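# Stack four wooden strips into a criss-cross pair of layers

## Task

Take the four loose wooden strips of a single colour lying on the table between the two rows and build a criss-cross stack: lay two of them flat on the table, parallel and next to each other with space between them, then lay the remaining two flat on top, spanning both lower strips crosswise, with space between those two as well.

## Robot and tools

Robot: two arms, left_arm and right_arm, each ending in a parallel gripper. Its fingers point along the gripper's own +z axis and close along its y axis. The reported hand position is the spot between the finger pads, about 1 cm short of the fingertips.

Scene frame (used in results): origin on the table top midway between the arms, +z up, +x out over the table, left_arm on the +y side. The arm names do not tell you which side of a picture an arm is on. Results list, per arm, end_effector_position in metres and end_effector_quat_wxyz; at long reach this printed position may be somewhat off.

execute_actions takes "actions", a list holding one item or none, plus optional "pictures" (boolean; images come by default). An empty list just reports the state. A wait item is {"steps": n}, n up to 300 control steps of 1/30 s, counted from the previous result, so thinking time is part of it. A motion item is {"rows": [...], "steps": k} with k at most 15 (default 15) and up to 15 rows; each row covers one step and the final row repeats to fill the rest. A refused call moves nothing.

Every row (and move's "target") is a single list of 14 numbers covering both arms: left_arm dx, dy, dz, rx, ry, rz, opening, then right_arm the same seven. All values lie in [-1, 1], and an arm that should not move still needs its seven numbers. dx..rz are an offset, not a pose: expressed in that gripper's own axes, and measured from the gripper pose shown in the most recent result (before any result in the scene, and for a second or later call within one reply, from where the robot is when the action begins). Each row is counted from that same base, not from the row before. Scale: 1.0 equals 0.6 m of translation or 180 degrees; rx, ry, rz form one rotation vector. Opening is absolute, not an offset: +1 is fully open (0.094 m), -1 is closed.

move: "target" is one such 14-number row; "speed" is the path top speed in m/s, 0.002 to 0.5 (default 0.25), with rotation capped at twice that in rad/s. Both grippers travel straight lines that finish together, lasting 0.5 to 10 s; longer paths are cut off at 10 s. Openings are sent at the start. Paths ignore obstacles and the other arm; grippers trail the path, may wander, and may exceed the speed, mostly with an arm near full stretch. Faster contact and aiming further past contact both press harder. The path begins once the robot is still (3 s at most). Its result adds a "move:" line giving the ending (done, off_target, moving, held, fault) and limits that acted, plus each gripper's distance to its goal. An ending naming one arm means the other is done. limits=paced: the sent pose was clipped; limits=held: a check blocked some steps, after which the arm may dash faster than speed.

wait: "seconds" 0 to 10; robot gets nothing new. zoom_image: "camera" cam_high or cam_low, "region" [x0, y0, x1, y1] in image pixels from the top-left, at most 504 by 504. Both cameras give 504x504 images. finished_scene: "scene" is the number of the scene being closed; it cannot be reversed and reports whether the goal holds, so only call it once the stack is settled.

Controller behaviour: each step the commanded pose is clamped to within 70 mm and 16 degrees of the measured pose, then joints are driven there by damped inverse kinematics, favouring position over orientation. After an action ends an arm continues only toward its last clamped pose, so large offsets may need several calls; read the result and send the remainder. Elbows never fully straighten. Arms tend to finish a centimetre or more low, and repeated zero offsets can let one sag further: to hold an arm still, send in a reply's first call the offset back to its desired pose (raising it if it still sits low) and zeros afterwards. Zeros are not a pause; they pull the arm back to the base pose. The simulation keeps running while you think and type. A "Hand target" line shows where each gripper is being driven. "pose unreachable" means the clearance check altered or blocked an arm's command; HELD marks steps where a row was partly or wholly withheld. A FAULT line means an arm stopped.

Gripping: grip_measured is the finger opening on the command scale (the last joint value gives metres); each gripper's reading may be off by up to about 1 mm. To hold an item, command about 0.03 below grip_measured for a firm grip, less for a gentle one. Pads press up to roughly 50 to 62 N each, less on very thin parts, with a brief spike at first contact. Something may occasionally tug a held part or nudge a loose one.

Motor heat: holding loads warms motors. MOTOR HOT appears from 75 °C; at 90 °C that arm is halted for 10 s; at 100 °C its motors and gripper let go and the arm drops. Avoid long holds.

Avoid: strips or anything leaving the table, dropping or slamming strips, hard shoves, and the two arms colliding or pressing on each other. Move smoothly and briskly.

Each tool is called after "Emit:" as name(argument=value, ...) on one line, values as JSON.

## Session

Emit:
execute_actions(actions=[])

Scene clock: 0.00 s of 5550.00 s.
left_arm: end_effector_position=(+0.6179, +0.3941, +0.1093) grip_measured=+1.000 end_effector_quat_wxyz=(+0.728, +0.436, +0.526, -0.046) | right_arm: end_effector_position=(+0.2641, +0.0490, +0.1112) grip_measured=+1.000 end_effector_quat_wxyz=(-0.089, +0.870, -0.485, -0.010)
Joint positions: left_arm=[0.51  2.525 1.463 1.217 1.135 0.487 0.094] | right_arm=[ 0.759  2.136  1.952 -1.215 -0.048 -1.216  0.094]
Joint velocities: left_arm=[0.002 0.007 0.007 0.051 0.066 0.007 0.   ] | right_arm=[-0.002 -0.002  0.007 -0.007 -0.007  0.007  0.   ]
Hand target (left_arm): +0.619, +0.395, +0.109; +0.727, +0.432, +0.532, -0.051
Hand target (right_arm): +0.263, +0.049, +0.114; -0.089, +0.870, -0.485, -0.013

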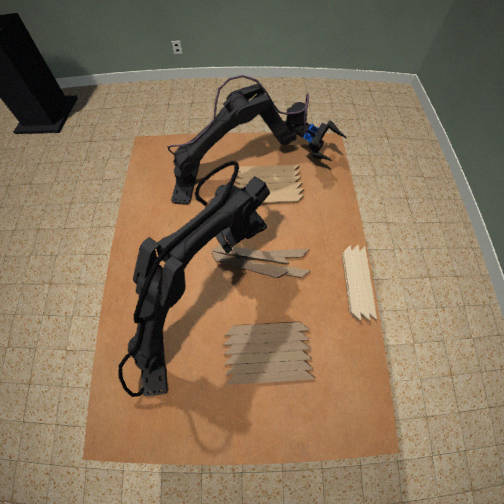

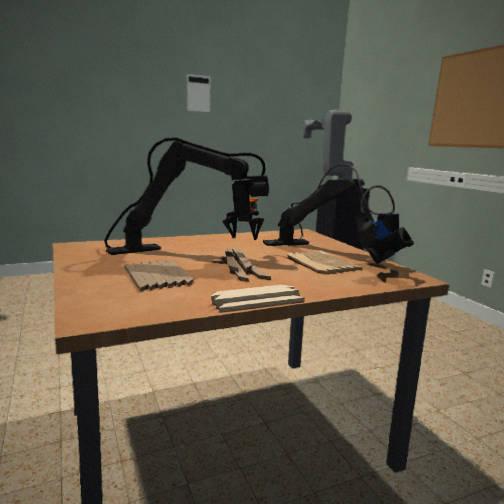

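Emit:
zoom_image(camera="cam_high", region=[190,210,330,330])

Emit:
zoom_image(camera="cam_low", region=[180,200,320,300])

Region (190, 210, 330, 330) of cam_high's 504x504 image, scaled by 3.600, with more detail than that image has; it fills the top 432 rows of this view, and the rest is white.

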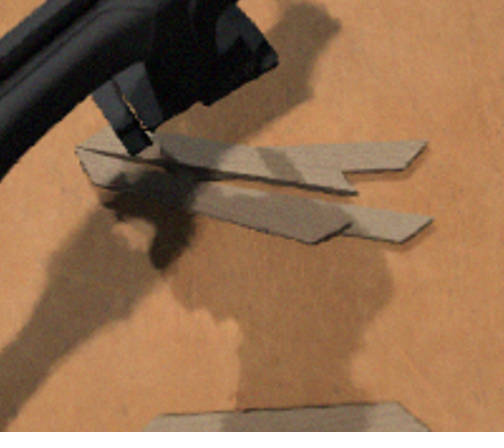

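Region (180, 200, 320, 300) of cam_low's 504x504 image, scaled by 3.600, with more detail than that image has; it fills the top 360 rows of this view, and the rest is white.

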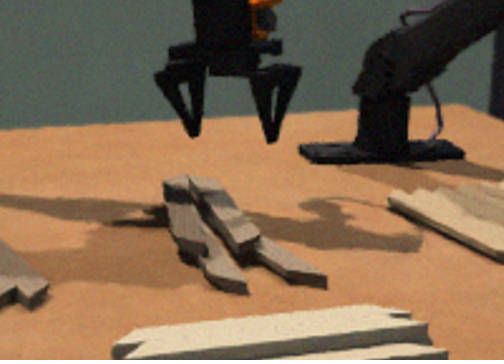

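Emit:
move(target=[-0.2,0.1,0,0,0,0,1,0.45,0.49,-0.27,0.008,0.069,0.674,1], speed=0.4)

Emit:
move(target=[-0.245,-0.447,-0.093,-0.035,0.554,-0.332,0,0,0,0,0,0,0,1], speed=0.4)

Emit:
zoom_image(camera="cam_high", region=[190,210,330,330])

Scene clock: 15.73 s of 5550.00 s.
left_arm: end_effector_position=(+0.5956, +0.3851, +0.2383) grip_measured=+1.000 end_effector_quat_wxyz=(+0.733, +0.441, +0.517, -0.038) | right_arm: end_effector_position=(+0.1648, -0.3583, +0.2127) grip_measured=+1.000 end_effector_quat_wxyz=(+0.103, -0.001, +0.994, -0.036)
Joint positions: left_arm=[0.51  2.156 1.389 0.95  1.135 0.487 0.094] | right_arm=[-0.37   1.084  1.266 -1.537  0.024 -0.229  0.094]
Joint velocities: left_arm=[ 0.007  0.002 -0.002 -0.081  0.051  0.007  0.   ] | right_arm=[ 0.007  0.007 -0.002 -0.051  0.066 -0.051  0.   ]
Hand target (left_arm): +0.593, +0.382, +0.240; +0.729, +0.436, +0.526, -0.047
Hand target (right_arm): +0.156, -0.358, +0.213; +0.101, -0.001, +0.994, -0.038
Off the commanded pose (left_arm): 0.003 m, 2 deg.
Off the commanded pose (right_arm): 0.021 m, 12 deg.
joint sent to its limit (right arm) — the command would take joint 4 (wrist pitch) past its lower limit, so that joint was sent only as far as its limit.
After step 90, 9.53 s passed at rest.
move: off_target (right_arm)

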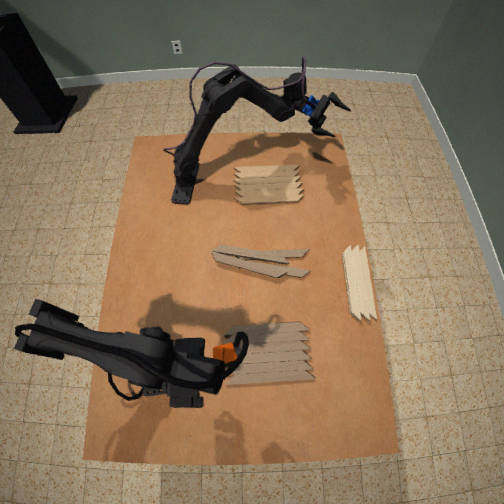

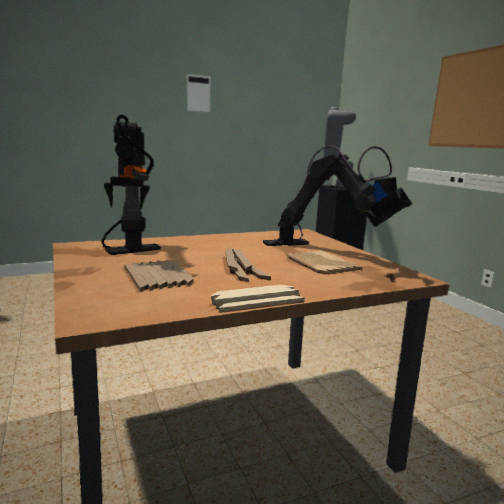

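Scene clock: 19.03 s of 5550.00 s.
left_arm: end_effector_position=(+0.3477, +0.2099, +0.1764) grip_measured=+0.001 end_effector_quat_wxyz=(+0.023, -0.004, +0.999, +0.028) | right_arm: end_effector_position=(+0.1648, -0.3583, +0.2127) grip_measured=+1.000 end_effector_quat_wxyz=(+0.103, -0.001, +0.994, -0.036)
Joint positions: left_arm=[-0.314  1.777  1.726 -1.501 -0.07  -0.448  0.047] | right_arm=[-0.37   1.084  1.266 -1.537  0.024 -0.229  0.094]
Joint velocities: left_arm=[ 0.007 -0.002 -0.012  0.037  0.007 -0.022  0.   ] | right_arm=[ 0.002  0.007 -0.007  0.007  0.037  0.007  0.   ]
Hand target (left_arm): +0.348, +0.205, +0.178; +0.020, -0.005, +0.999, +0.026
Hand target (right_arm): +0.165, -0.358, +0.213; +0.103, -0.001, +0.994, -0.036
Off the commanded pose (left_arm): 0.015 m, 3 deg.
Off the commanded pose (right_arm): 0.000 m, 0 deg.
move: off_target (left_arm)

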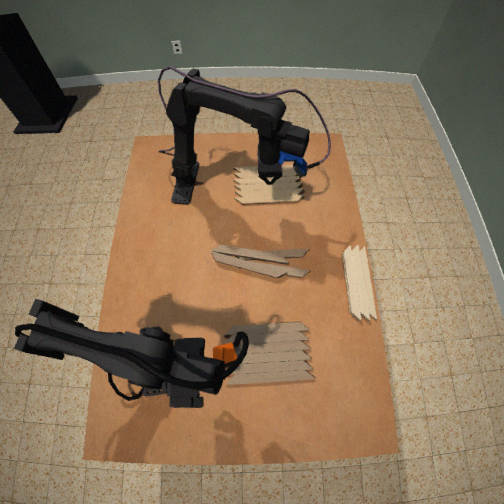

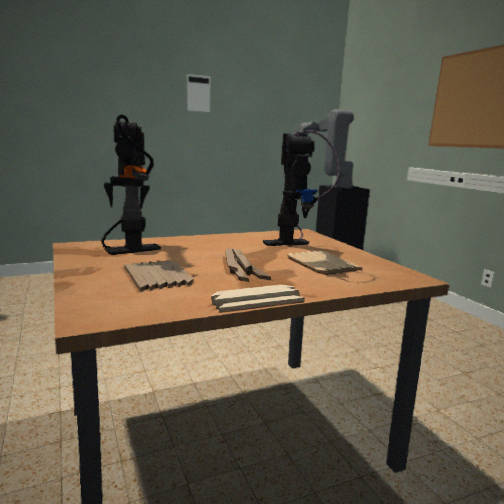

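Region (190, 210, 330, 330) of cam_high's 504x504 image, scaled by 3.600, with more detail than that image has; it fills the top 432 rows of this view, and the rest is white.

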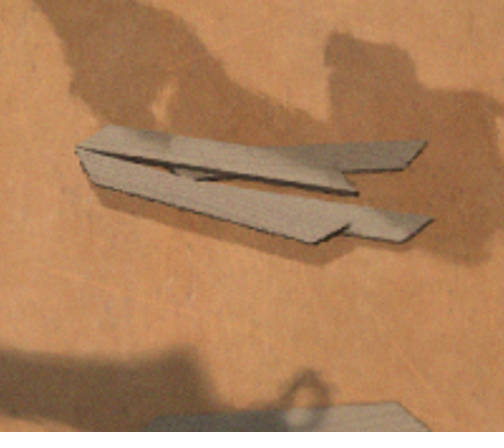

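Emit:
move(target=[0.07,-0.17,0.23,-0.018,0.015,0,0,0,0,0,0,0,0,1])

Emit:
zoom_image(camera="cam_high", region=[190,170,330,310])

Emit:
zoom_image(camera="cam_low", region=[180,200,320,300])

Scene clock: 25.43 s of 5550.00 s.
left_arm: end_effector_position=(+0.3113, +0.1167, +0.0362) grip_measured=+0.001 end_effector_quat_wxyz=(-0.004, -0.002, +0.998, +0.056) | right_arm: end_effector_position=(+0.1648, -0.3583, +0.2127) grip_measured=+1.000 end_effector_quat_wxyz=(+0.103, -0.001, +0.994, -0.036)
Joint positions: left_arm=[-0.61   1.975  1.421 -1.097 -0.077 -0.744  0.047] | right_arm=[-0.37   1.084  1.266 -1.537  0.024 -0.229  0.094]
Joint velocities: left_arm=[ 0.002  0.002  0.012 -0.066 -0.007 -0.022  0.001] | right_arm=[ 0.007 -0.017  0.002 -0.007 -0.007  0.007  0.   ]
Hand target (left_arm): +0.313, +0.117, +0.032; +0.003, -0.005, +0.998, +0.060
Hand target (right_arm): +0.165, -0.358, +0.213; +0.103, -0.001, +0.994, -0.036
Off the commanded pose (left_arm): 0.005 m, 1 deg.
Off the commanded pose (right_arm): 0.000 m, 0 deg.
After step 90, 2.07 s passed at rest.
move: done

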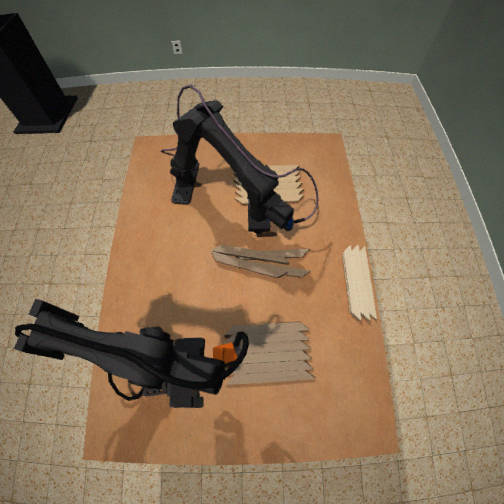

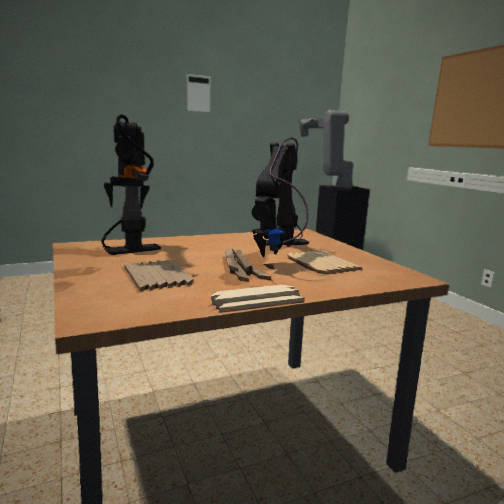

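Region (190, 170, 330, 310) of cam_high's 504x504 image, scaled by 3.600, with more detail than that image has.

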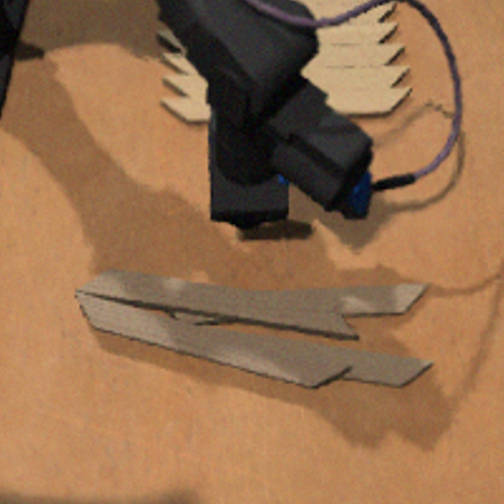

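Region (180, 200, 320, 300) of cam_low's 504x504 image, scaled by 3.600, with more detail than that image has; it fills the top 360 rows of this view, and the rest is white.

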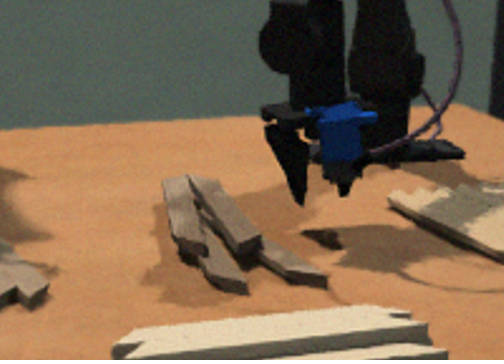

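Emit:
move(target=[0,-0.1,-0.055,0.036,0,0.065,-0.2,0,0,0,0,0,0,1])

Emit:
move(target=[-0.015,-0.08,0.005,0,0,0,-0.2,0,0,0,0,0,0,1])

Emit:
zoom_image(camera="cam_high", region=[190,170,330,310])

Emit:
zoom_image(camera="cam_low", region=[200,220,290,290])

Scene clock: 32.27 s of 5550.00 s.
left_arm: end_effector_position=(+0.3125, +0.0589, +0.0627) grip_measured=-0.198 end_effector_quat_wxyz=(-0.005, +0.090, +0.996, -0.001) | right_arm: end_effector_position=(+0.1648, -0.3583, +0.2127) grip_measured=+1.000 end_effector_quat_wxyz=(+0.103, -0.001, +0.994, -0.036)
Joint positions: left_arm=[-0.681  2.032  1.617 -1.162  0.007 -0.627  0.038] | right_arm=[-0.37   1.084  1.266 -1.537  0.024 -0.229  0.094]
Joint velocities: left_arm=[ 0.002 -0.007 -0.007 -0.051 -0.051  0.11  -0.001] | right_arm=[-0.002 -0.012  0.007  0.037  0.051  0.037  0.   ]
Hand target (left_arm): +0.311, +0.054, +0.063; -0.009, +0.099, +0.995, -0.001
Hand target (right_arm): +0.165, -0.358, +0.213; +0.103, -0.001, +0.994, -0.036
Off the commanded pose (left_arm): 0.006 m, 1 deg.
Off the commanded pose (right_arm): 0.000 m, 0 deg.
After step 90, 2.73 s passed at rest.
move: done

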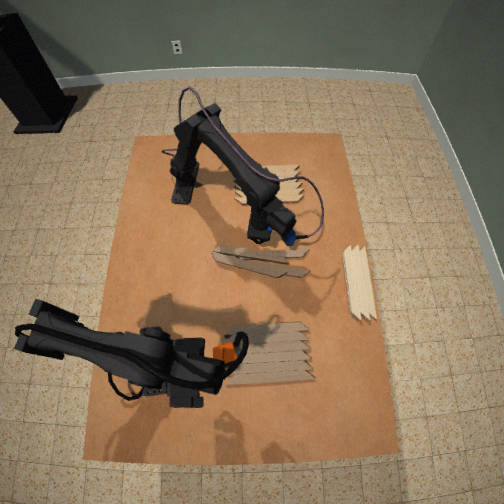

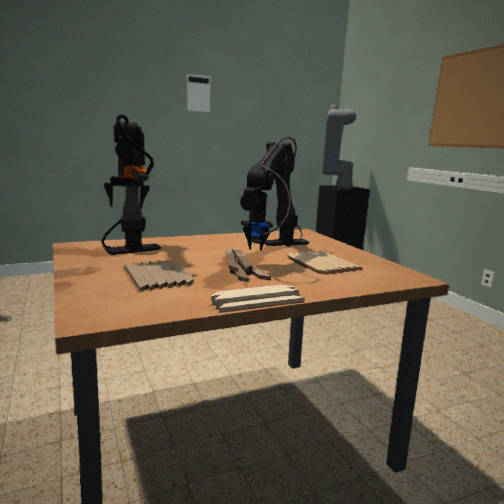

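Scene clock: 33.20 s of 5550.00 s.
left_arm: end_effector_position=(+0.3120, +0.0124, +0.0605) grip_measured=-0.198 end_effector_quat_wxyz=(-0.002, +0.093, +0.996, -0.004) | right_arm: end_effector_position=(+0.1648, -0.3583, +0.2127) grip_measured=+1.000 end_effector_quat_wxyz=(+0.103, -0.001, +0.994, -0.036)
Joint positions: left_arm=[-0.758  2.164  1.81  -1.214  0.007 -0.698  0.038] | right_arm=[-0.37   1.084  1.266 -1.537  0.024 -0.229  0.094]
Joint velocities: left_arm=[ 0.017  0.017 -0.017  0.037 -0.066 -0.081 -0.   ] | right_arm=[-0.007 -0.012 -0.002  0.022 -0.037 -0.007  0.   ]
Hand target (left_arm): +0.313, +0.010, +0.061; -0.003, +0.090, +0.996, -0.001
Hand target (right_arm): +0.165, -0.358, +0.213; +0.103, -0.001, +0.994, -0.036
Off the commanded pose (left_arm): 0.002 m, 1 deg.
Off the commanded pose (right_arm): 0.000 m, 0 deg.
move: done

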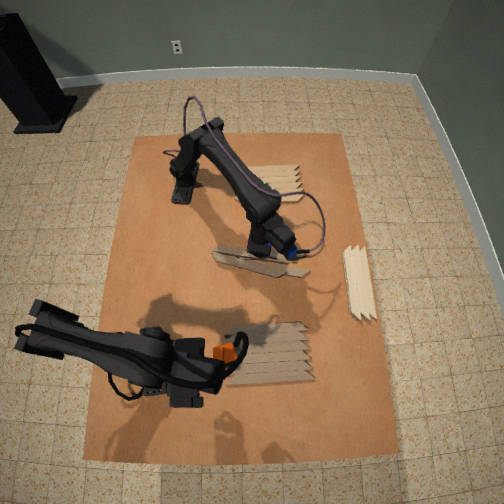

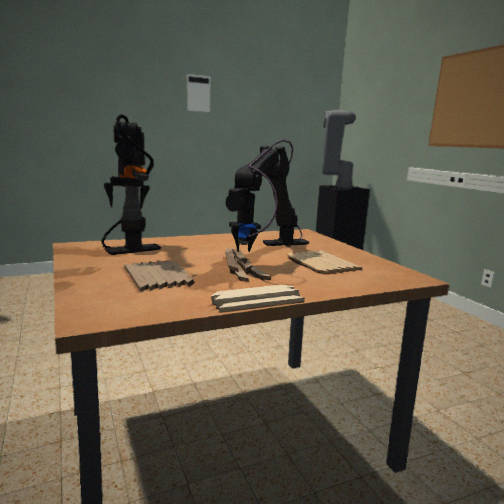

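Region (190, 170, 330, 310) of cam_high's 504x504 image, scaled by 3.600, with more detail than that image has.

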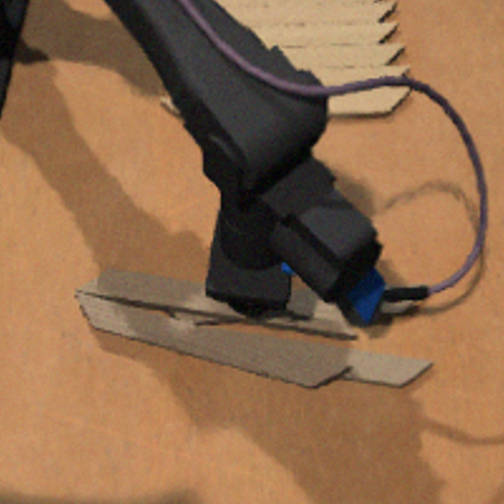

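Region (200, 220, 290, 290) of cam_low's 504x504 image, scaled by 5.600, with more detail than that image has.

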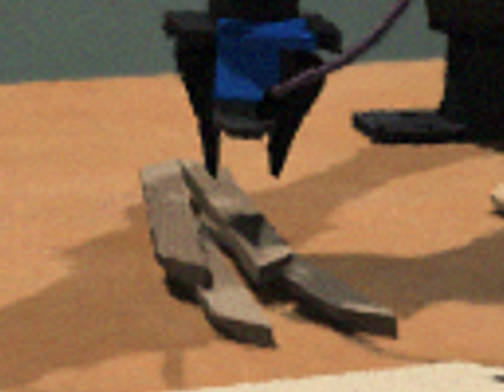

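Looks about right.

Emit:
move(target=[0,0,0.035,0,0,0.01,-0.2,0,0,0,0,0,0,1], speed=0.05)

Emit:
zoom_image(camera="cam_high", region=[200,210,320,300])

Emit:
zoom_image(camera="cam_low", region=[200,220,290,290])

Scene clock: 36.33 s of 5550.00 s.
left_arm: end_effector_position=(+0.3125, +0.0118, +0.0487) grip_measured=-0.198 end_effector_quat_wxyz=(+0.002, +0.103, +0.995, -0.007) | right_arm: end_effector_position=(+0.1648, -0.3583, +0.2127) grip_measured=+1.000 end_effector_quat_wxyz=(+0.103, -0.001, +0.994, -0.036)
Joint positions: left_arm=[-0.758  2.164  1.763 -1.157  0.007 -0.677  0.038] | right_arm=[-0.37   1.084  1.266 -1.537  0.024 -0.229  0.094]
Joint velocities: left_arm=[ 0.007 -0.002  0.012  0.022 -0.007  0.051  0.   ] | right_arm=[ 0.007 -0.002 -0.007 -0.007  0.051 -0.007  0.   ]
Hand target (left_arm): +0.312, +0.012, +0.040; -0.002, +0.108, +0.994, -0.004
Hand target (right_arm): +0.165, -0.358, +0.213; +0.103, -0.001, +0.994, -0.036
Off the commanded pose (left_arm): 0.009 m, 1 deg.
Off the commanded pose (right_arm): 0.000 m, 0 deg.
move: done

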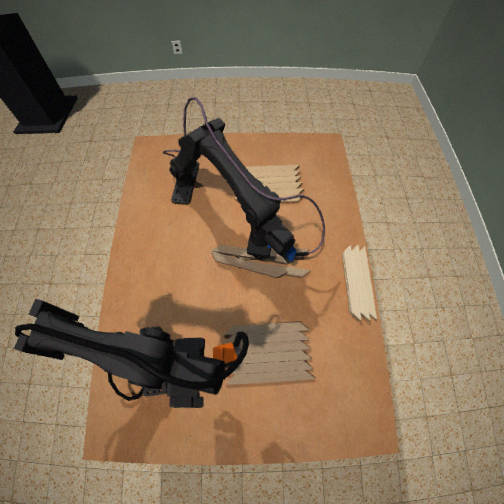

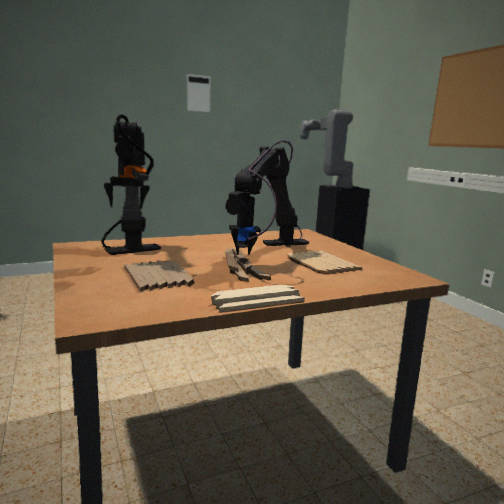

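Region (200, 210, 320, 300) of cam_high's 504x504 image, scaled by 4.200, with more detail than that image has; it fills the top 378 rows of this view, and the rest is white.

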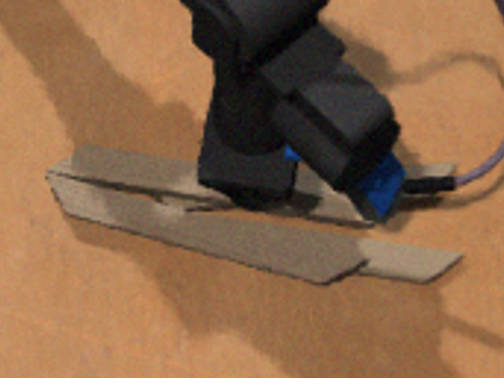

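Region (200, 220, 290, 290) of cam_low's 504x504 image, scaled by 5.600, with more detail than that image has.

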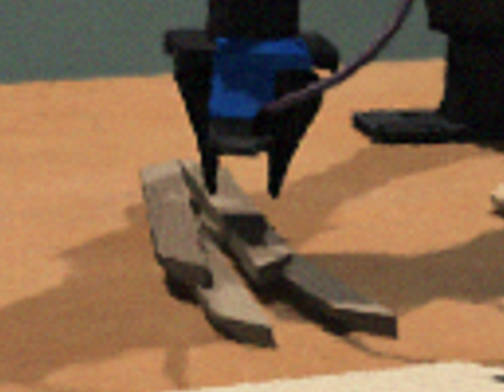

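Shoulder stiction; continuing.

Emit:
move(target=[0,-0.004,0.04,0,0,0,-0.2,0,0,0,0,0,0,1], speed=0.05)

Emit:
zoom_image(camera="cam_low", region=[200,220,290,290])

Scene clock: 39.10 s of 5550.00 s.
left_arm: end_effector_position=(+0.3146, +0.0092, +0.0350) grip_measured=-0.198 end_effector_quat_wxyz=(+0.007, +0.104, +0.995, -0.012) | right_arm: end_effector_position=(+0.1648, -0.3583, +0.2127) grip_measured=+1.000 end_effector_quat_wxyz=(+0.103, -0.001, +0.994, -0.036)
Joint positions: left_arm=[-0.758  2.175  1.725 -1.095  0.007 -0.677  0.038] | right_arm=[-0.37   1.084  1.266 -1.537  0.024 -0.229  0.094]
Joint velocities: left_arm=[-0.012 -0.022 -0.002 -0.007 -0.125  0.081 -0.001] | right_arm=[ 0.002  0.012 -0.007  0.007 -0.037 -0.022  0.   ]
Hand target (left_arm): +0.312, +0.009, +0.025; +0.002, +0.103, +0.995, -0.007
Hand target (right_arm): +0.165, -0.358, +0.213; +0.103, -0.001, +0.994, -0.036
Off the commanded pose (left_arm): 0.011 m, 1 deg.
Off the commanded pose (right_arm): 0.000 m, 0 deg.
move: off_target (left_arm)

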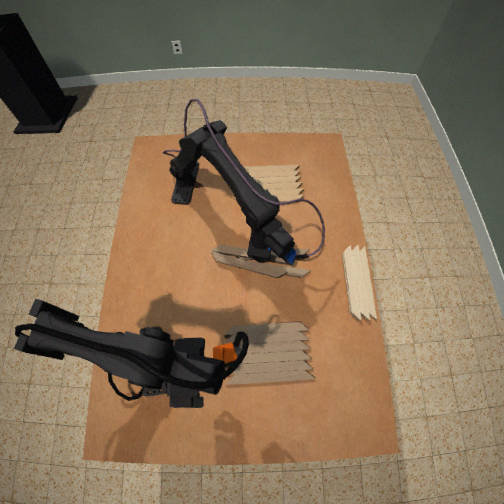

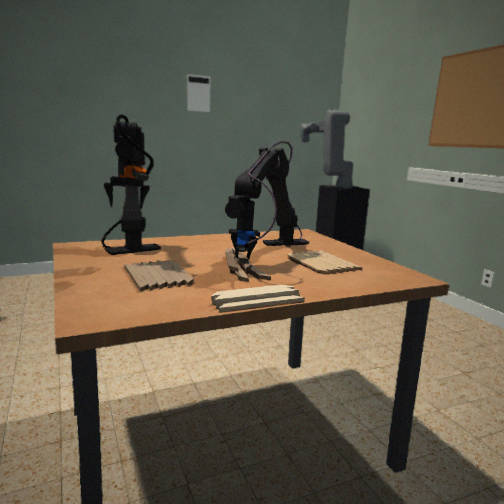

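Region (200, 220, 290, 290) of cam_low's 504x504 image, scaled by 5.600, with more detail than that image has.

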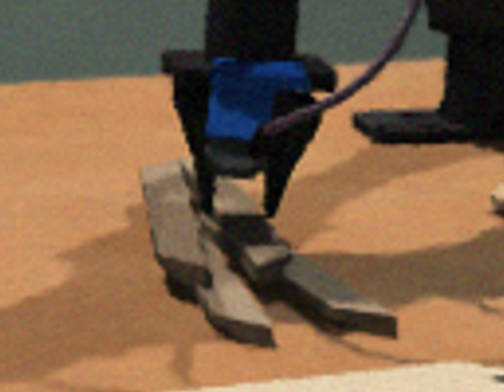

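Emit:
move(target=[0.003,0,0.032,-0.005,0.003,0,-0.2,0,0,0,0,0,0,1], speed=0.05)

Emit:
move(target=[0,0,0,0,0,0,-0.52,0,0,0,0,0,0,1])

Emit:
zoom_image(camera="cam_low", region=[200,220,290,290])

Scene clock: 42.23 s of 5550.00 s.
left_arm: end_effector_position=(+0.3160, +0.0092, +0.0285) grip_measured=-0.198 end_effector_quat_wxyz=(+0.009, +0.104, +0.995, -0.009) | right_arm: end_effector_position=(+0.1648, -0.3583, +0.2127) grip_measured=+1.000 end_effector_quat_wxyz=(+0.103, -0.001, +0.994, -0.036)
Joint positions: left_arm=[-0.758  2.185  1.715 -1.075  0.001 -0.677  0.038] | right_arm=[-0.37   1.084  1.266 -1.537  0.024 -0.229  0.094]
Joint velocities: left_arm=[-0.017  0.007 -0.007 -0.066 -0.081 -0.037 -0.   ] | right_arm=[-0.007 -0.012  0.012 -0.051  0.007 -0.007  0.   ]
Hand target (left_arm): +0.313, +0.009, +0.016; +0.003, +0.104, +0.995, -0.003
Hand target (right_arm): +0.165, -0.358, +0.213; +0.103, -0.001, +0.994, -0.036
Off the commanded pose (left_arm): 0.013 m, 1 deg.
Off the commanded pose (right_arm): 0.000 m, 0 deg.
move: off_target (left_arm)

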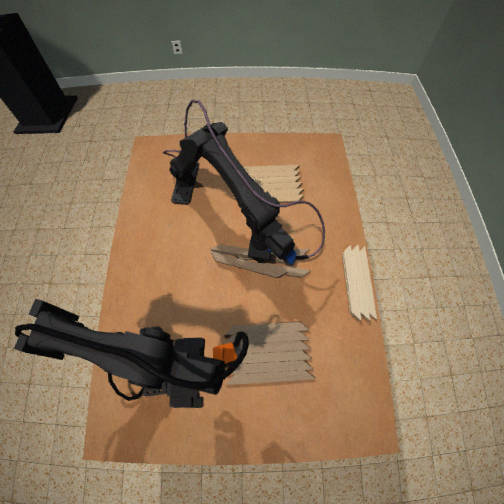

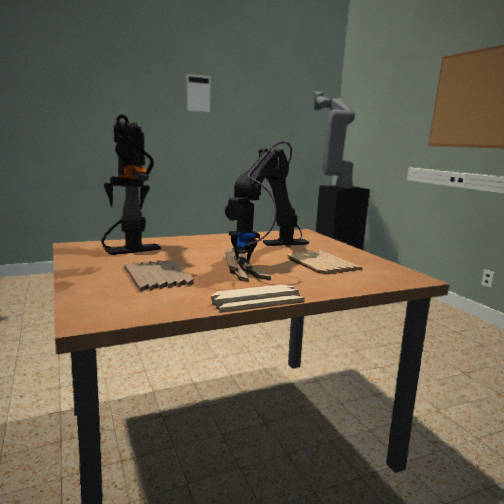

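Scene clock: 42.73 s of 5550.00 s.
left_arm: end_effector_position=(+0.3159, +0.0091, +0.0285) grip_measured=-0.518 end_effector_quat_wxyz=(+0.008, +0.104, +0.995, -0.010) | right_arm: end_effector_position=(+0.1648, -0.3583, +0.2127) grip_measured=+1.000 end_effector_quat_wxyz=(+0.103, -0.001, +0.994, -0.036)
Joint positions: left_arm=[-0.758  2.185  1.715 -1.075  0.002 -0.677  0.023] | right_arm=[-0.37   1.084  1.266 -1.537  0.024 -0.229  0.094]
Joint velocities: left_arm=[-0.012 -0.012 -0.002 -0.022  0.037 -0.022 -0.   ] | right_arm=[ 0.002 -0.022 -0.002 -0.037 -0.007 -0.037  0.   ]
Hand target (left_arm): +0.316, +0.009, +0.029; +0.009, +0.104, +0.995, -0.009
Hand target (right_arm): +0.165, -0.358, +0.213; +0.103, -0.001, +0.994, -0.036
Off the commanded pose (left_arm): 0.000 m, 0 deg.
Off the commanded pose (right_arm): 0.000 m, 0 deg.
move: done

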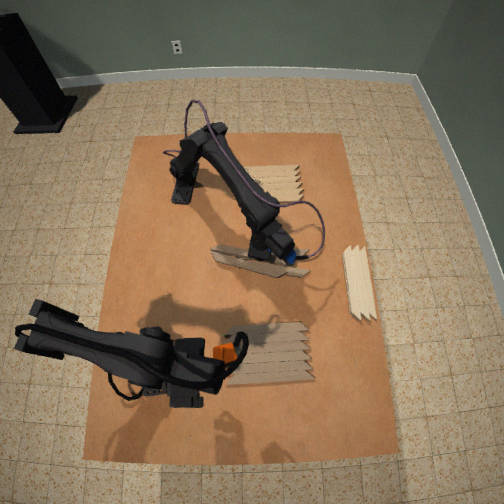

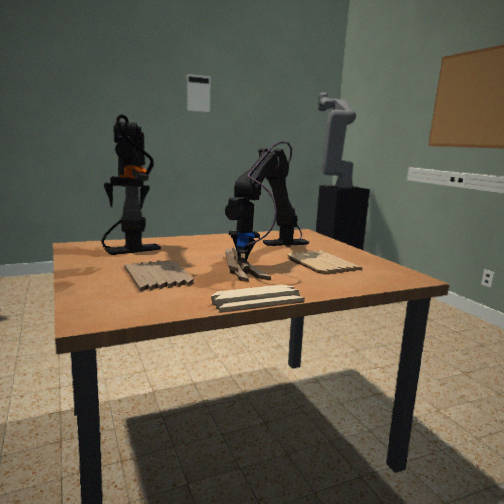

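Region (200, 220, 290, 290) of cam_low's 504x504 image, scaled by 5.600, with more detail than that image has.

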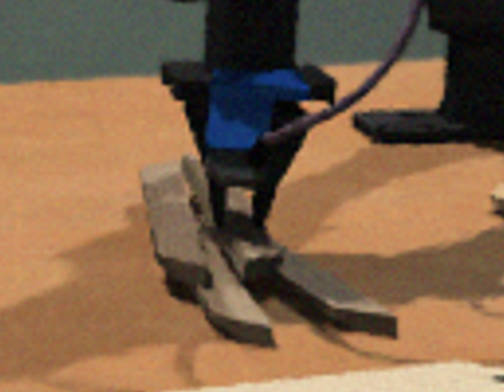

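Emit:
move(target=[0,0,0,0,0,0,-0.64,0,0,0,0,0,0,1])

Emit:
move(target=[0,0,-0.05,0,0,0,-0.64,0,0,0,0,0,0,1], speed=0.1)

Emit:
move(target=[-0.07,0.21,0,0,0,-0.08,-0.64,0,0,0,0,0,0,1])

Emit:
zoom_image(camera="cam_high", region=[190,170,330,310])

Emit:
zoom_image(camera="cam_low", region=[200,220,330,290])

Scene clock: 47.80 s of 5550.00 s.
left_arm: end_effector_position=(+0.3156, +0.0078, +0.0286) grip_measured=-0.636 end_effector_quat_wxyz=(+0.007, +0.104, +0.995, -0.013) | right_arm: end_effector_position=(+0.1648, -0.3583, +0.2127) grip_measured=+1.000 end_effector_quat_wxyz=(+0.103, -0.001, +0.994, -0.036)
Joint positions: left_arm=[-0.758  2.185  1.715 -1.072  0.008 -0.677  0.017] | right_arm=[-0.37   1.084  1.266 -1.537  0.024 -0.229  0.094]
Joint velocities: left_arm=[-0.007  0.007 -0.012  0.022 -0.007  0.022  0.   ] | right_arm=[-0.002 -0.002  0.012 -0.066  0.007 -0.022  0.   ]
Hand target (left_arm): +0.316, +0.009, +0.029; +0.008, +0.104, +0.995, -0.010
Hand target (right_arm): +0.165, -0.358, +0.213; +0.103, -0.001, +0.994, -0.036
Off the commanded pose (left_arm): 0.001 m, 0 deg.
Off the commanded pose (right_arm): 0.000 m, 0 deg.
After step 90, 1.37 s passed at rest.
move: done

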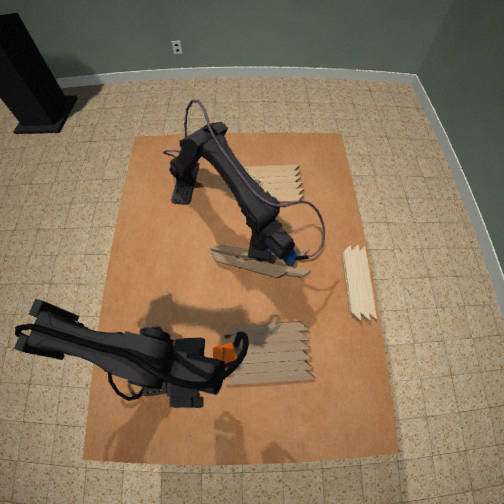

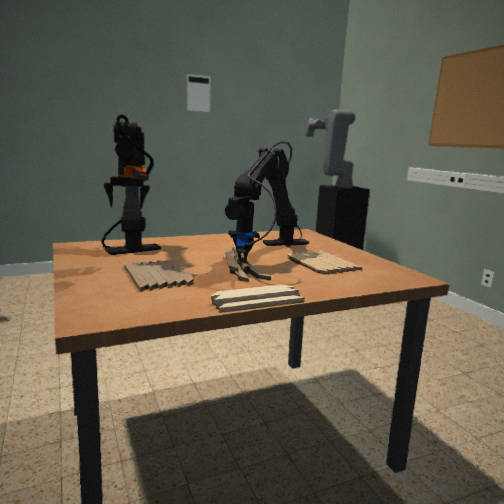

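Scene clock: 48.77 s of 5550.00 s.
left_arm: end_effector_position=(+0.3115, +0.0126, +0.0420) grip_measured=-0.638 end_effector_quat_wxyz=(-0.005, +0.104, +0.995, -0.001) | right_arm: end_effector_position=(+0.1648, -0.3583, +0.2127) grip_measured=+1.000 end_effector_quat_wxyz=(+0.103, -0.001, +0.994, -0.036)
Joint positions: left_arm=[-0.758  2.183  1.766 -1.16   0.009 -0.677  0.017] | right_arm=[-0.37   1.084  1.266 -1.537  0.024 -0.229  0.094]
Joint velocities: left_arm=[-0.012  0.002 -0.017  0.022 -0.022  0.037 -0.   ] | right_arm=[-0.007 -0.012  0.002  0.007 -0.095  0.007  0.   ]
Hand target (left_arm): +0.315, +0.009, +0.058; +0.007, +0.104, +0.995, -0.013
Hand target (right_arm): +0.165, -0.358, +0.213; +0.103, -0.001, +0.994, -0.036
Off the commanded pose (left_arm): 0.017 m, 2 deg.
Off the commanded pose (right_arm): 0.000 m, 0 deg.
move: off_target (left_arm)

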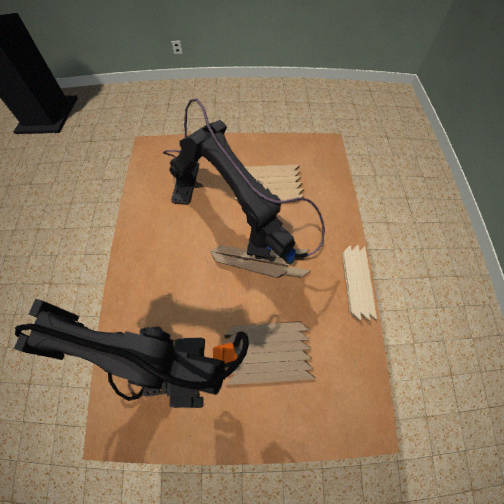

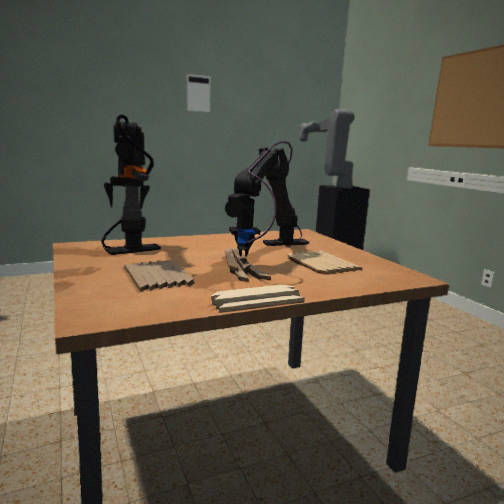

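Scene clock: 49.70 s of 5550.00 s.
left_arm: end_effector_position=(+0.3789, +0.1280, +0.0347) grip_measured=-0.638 end_effector_quat_wxyz=(-0.020, -0.031, +0.999, +0.004) | right_arm: end_effector_position=(+0.1648, -0.3583, +0.2127) grip_measured=+1.000 end_effector_quat_wxyz=(+0.103, -0.001, +0.994, -0.036)
Joint positions: left_arm=[-0.431  2.117  1.631 -1.123  0.015 -0.618  0.017] | right_arm=[-0.37   1.084  1.266 -1.537  0.024 -0.229  0.094]
Joint velocities: left_arm=[ 0.002  0.002 -0.007 -0.022  0.037  0.037  0.001] | right_arm=[-0.002 -0.002  0.002 -0.007  0.007 -0.037  0.   ]
Hand target (left_arm): +0.379, +0.125, +0.039; -0.010, -0.022, +1.000, -0.003
Hand target (right_arm): +0.165, -0.358, +0.213; +0.103, -0.001, +0.994, -0.036
Off the commanded pose (left_arm): 0.007 m, 2 deg.
Off the commanded pose (right_arm): 0.000 m, 0 deg.
move: done

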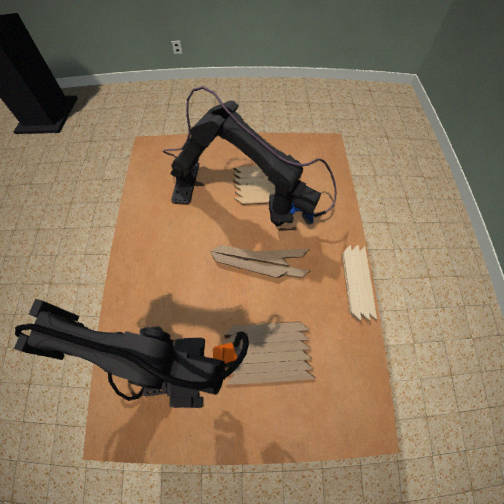

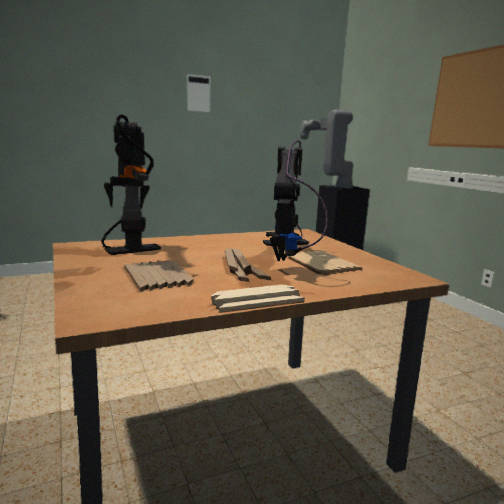

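Region (190, 170, 330, 310) of cam_high's 504x504 image, scaled by 3.600, with more detail than that image has.

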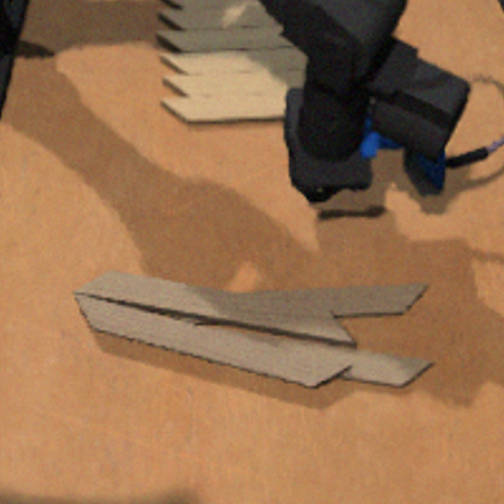

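Region (200, 220, 330, 290) of cam_low's 504x504 image, scaled by 3.877, with more detail than that image has; it fills the top 271 rows of this view, and the rest is white.

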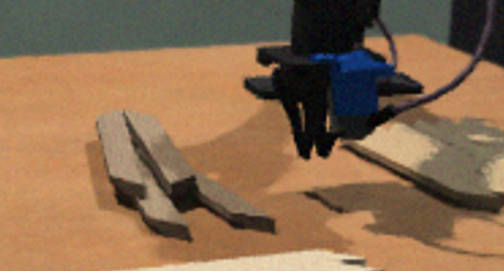

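Emit:
move(target=[0.058,-0.222,-0.03,0,-0.013,0.096,-0.2,0,0,0,0,0,0,1])

Emit:
move(target=[0,0,0.045,0,0,0,-0.2,0,0,0,0,0,0,1], speed=0.08)

Emit:
zoom_image(camera="cam_low", region=[215,235,275,285])

Scene clock: 54.93 s of 5550.00 s.
left_arm: end_effector_position=(+0.3492, -0.0069, +0.0553) grip_measured=-0.202 end_effector_quat_wxyz=(+0.002, +0.117, +0.993, -0.003) | right_arm: end_effector_position=(+0.1648, -0.3583, +0.2127) grip_measured=+1.000 end_effector_quat_wxyz=(+0.103, -0.001, +0.994, -0.036)
Joint positions: left_arm=[-0.725  2.341  2.083 -1.306  0.001 -0.615  0.038] | right_arm=[-0.37   1.084  1.266 -1.537  0.024 -0.229  0.094]
Joint velocities: left_arm=[-0.022 -0.022  0.007 -0.037 -0.066  0.037  0.   ] | right_arm=[-0.002  0.007 -0.002 -0.007 -0.081  0.007  0.   ]
Hand target (left_arm): +0.353, -0.006, +0.054; +0.004, +0.120, +0.993, +0.004
Hand target (right_arm): +0.165, -0.358, +0.213; +0.103, -0.001, +0.994, -0.036
Off the commanded pose (left_arm): 0.005 m, 1 deg.
Off the commanded pose (right_arm): 0.000 m, 0 deg.
After step 90, 0.90 s passed at rest.
move: done

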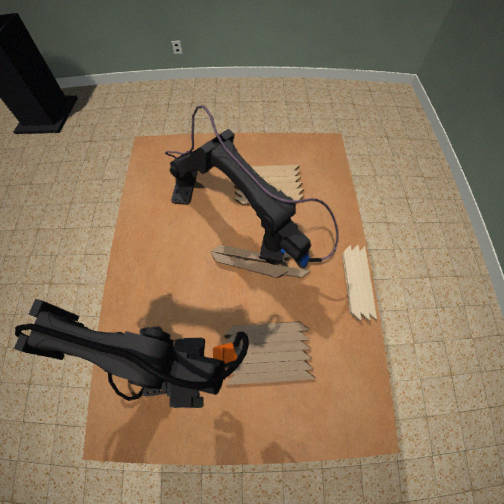

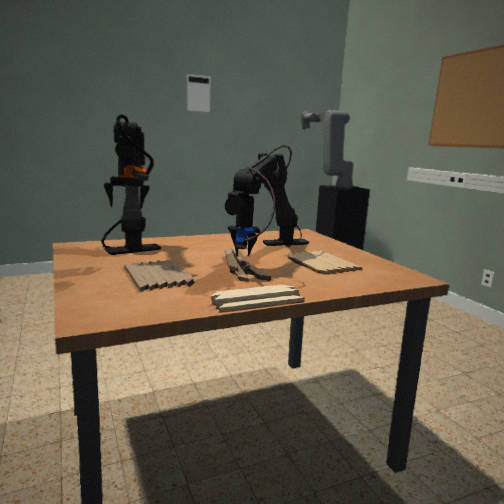

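Scene clock: 55.87 s of 5550.00 s.
left_arm: end_effector_position=(+0.3494, -0.0072, +0.0364) grip_measured=-0.202 end_effector_quat_wxyz=(+0.004, +0.117, +0.993, -0.005) | right_arm: end_effector_position=(+0.1648, -0.3583, +0.2127) grip_measured=+1.000 end_effector_quat_wxyz=(+0.103, -0.001, +0.994, -0.036)
Joint positions: left_arm=[-0.725  2.341  2.008 -1.225  0.001 -0.615  0.038] | right_arm=[-0.37   1.084  1.266 -1.537  0.024 -0.229  0.094]
Joint velocities: left_arm=[-0.007  0.007  0.002  0.007 -0.037  0.022  0.001] | right_arm=[ 0.007 -0.007 -0.002  0.051  0.007 -0.007  0.   ]
Hand target (left_arm): +0.349, -0.007, +0.028; +0.002, +0.117, +0.993, -0.003
Hand target (right_arm): +0.165, -0.358, +0.213; +0.103, -0.001, +0.994, -0.036
Off the commanded pose (left_arm): 0.008 m, 0 deg.
Off the commanded pose (right_arm): 0.000 m, 0 deg.
move: done

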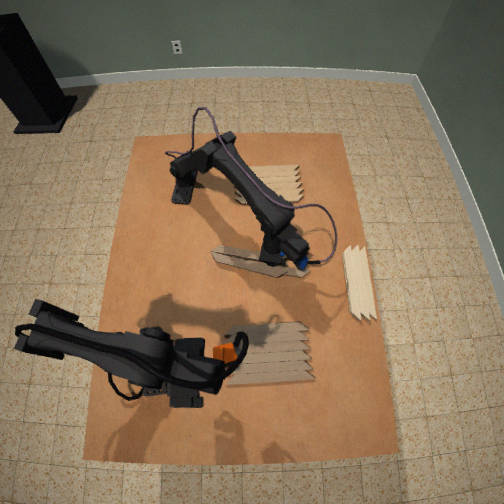

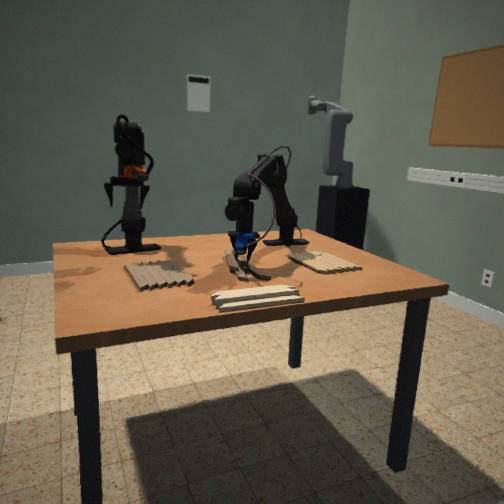

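Region (215, 235, 275, 285) of cam_low's 504x504 image, scaled by 8.400, with more detail than that image has.

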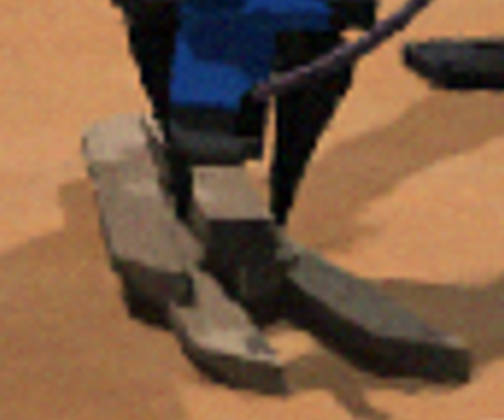

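Emit:
move(target=[0,0,0.043,0,0,0,-0.26,0,0,0,0,0,0,1], speed=0.05)

Emit:
move(target=[0,0,0,0,0,0,-0.52,0,0,0,0,0,0,1])

Emit:
zoom_image(camera="cam_low", region=[215,235,275,285])

Scene clock: 59.43 s of 5550.00 s.
left_arm: end_effector_position=(+0.3500, -0.0075, +0.0243) grip_measured=-0.258 end_effector_quat_wxyz=(+0.008, +0.117, +0.993, -0.007) | right_arm: end_effector_position=(+0.1648, -0.3583, +0.2127) grip_measured=+1.000 end_effector_quat_wxyz=(+0.103, -0.001, +0.994, -0.036)
Joint positions: left_arm=[-0.725  2.341  1.96  -1.168 -0.    -0.615  0.035] | right_arm=[-0.37   1.084  1.266 -1.537  0.024 -0.229  0.094]
Joint velocities: left_arm=[-0.017 -0.012 -0.012  0.007 -0.066 -0.051  0.   ] | right_arm=[ 0.002 -0.002 -0.007  0.037  0.007 -0.022  0.   ]
Hand target (left_arm): +0.349, -0.007, +0.011; +0.004, +0.117, +0.993, -0.004
Hand target (right_arm): +0.165, -0.358, +0.213; +0.103, -0.001, +0.994, -0.036
Off the commanded pose (left_arm): 0.014 m, 0 deg.
Off the commanded pose (right_arm): 0.000 m, 0 deg.
move: off_target (left_arm)

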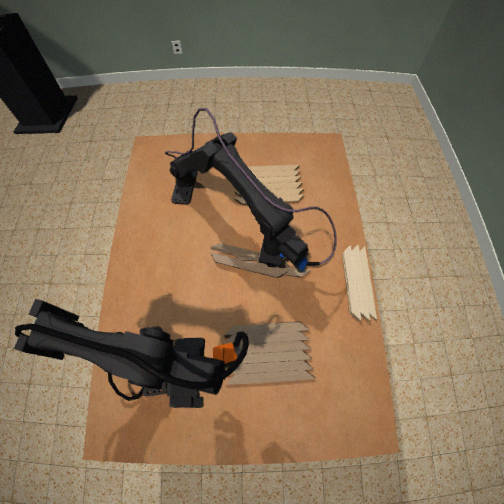

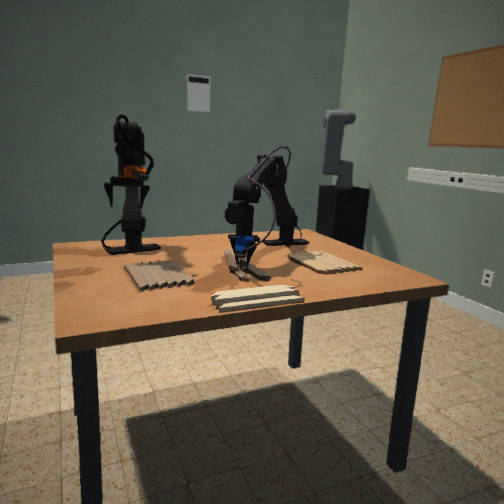

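Scene clock: 59.93 s of 5550.00 s.
left_arm: end_effector_position=(+0.3501, -0.0077, +0.0243) grip_measured=-0.517 end_effector_quat_wxyz=(+0.008, +0.117, +0.993, -0.007) | right_arm: end_effector_position=(+0.1648, -0.3583, +0.2127) grip_measured=+1.000 end_effector_quat_wxyz=(+0.103, -0.001, +0.994, -0.036)
Joint positions: left_arm=[-0.725  2.341  1.96  -1.168  0.    -0.615  0.023] | right_arm=[-0.37   1.084  1.266 -1.537  0.024 -0.229  0.094]
Joint velocities: left_arm=[-0.002 -0.017  0.007 -0.051  0.007  0.066 -0.001] | right_arm=[ 0.007 -0.007 -0.017  0.051 -0.051  0.007  0.   ]
Hand target (left_arm): +0.350, -0.008, +0.024; +0.008, +0.117, +0.993, -0.007
Hand target (right_arm): +0.165, -0.358, +0.213; +0.103, -0.001, +0.994, -0.036
Off the commanded pose (left_arm): 0.000 m, 0 deg.
Off the commanded pose (right_arm): 0.000 m, 0 deg.
move: done

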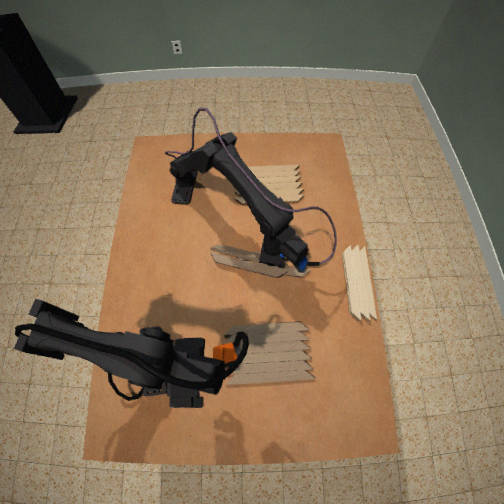

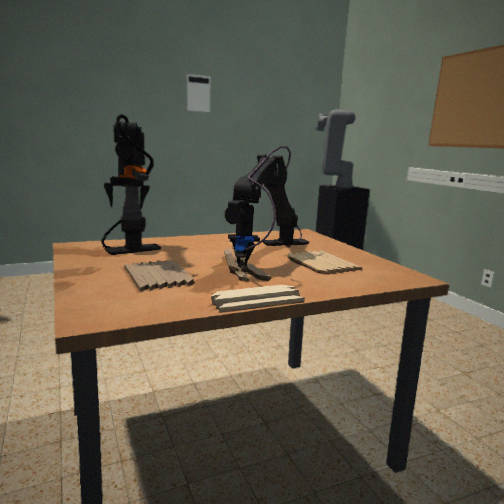

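Region (215, 235, 275, 285) of cam_low's 504x504 image, scaled by 8.400, with more detail than that image has.

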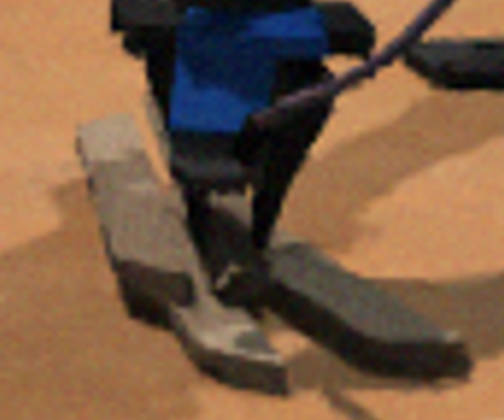

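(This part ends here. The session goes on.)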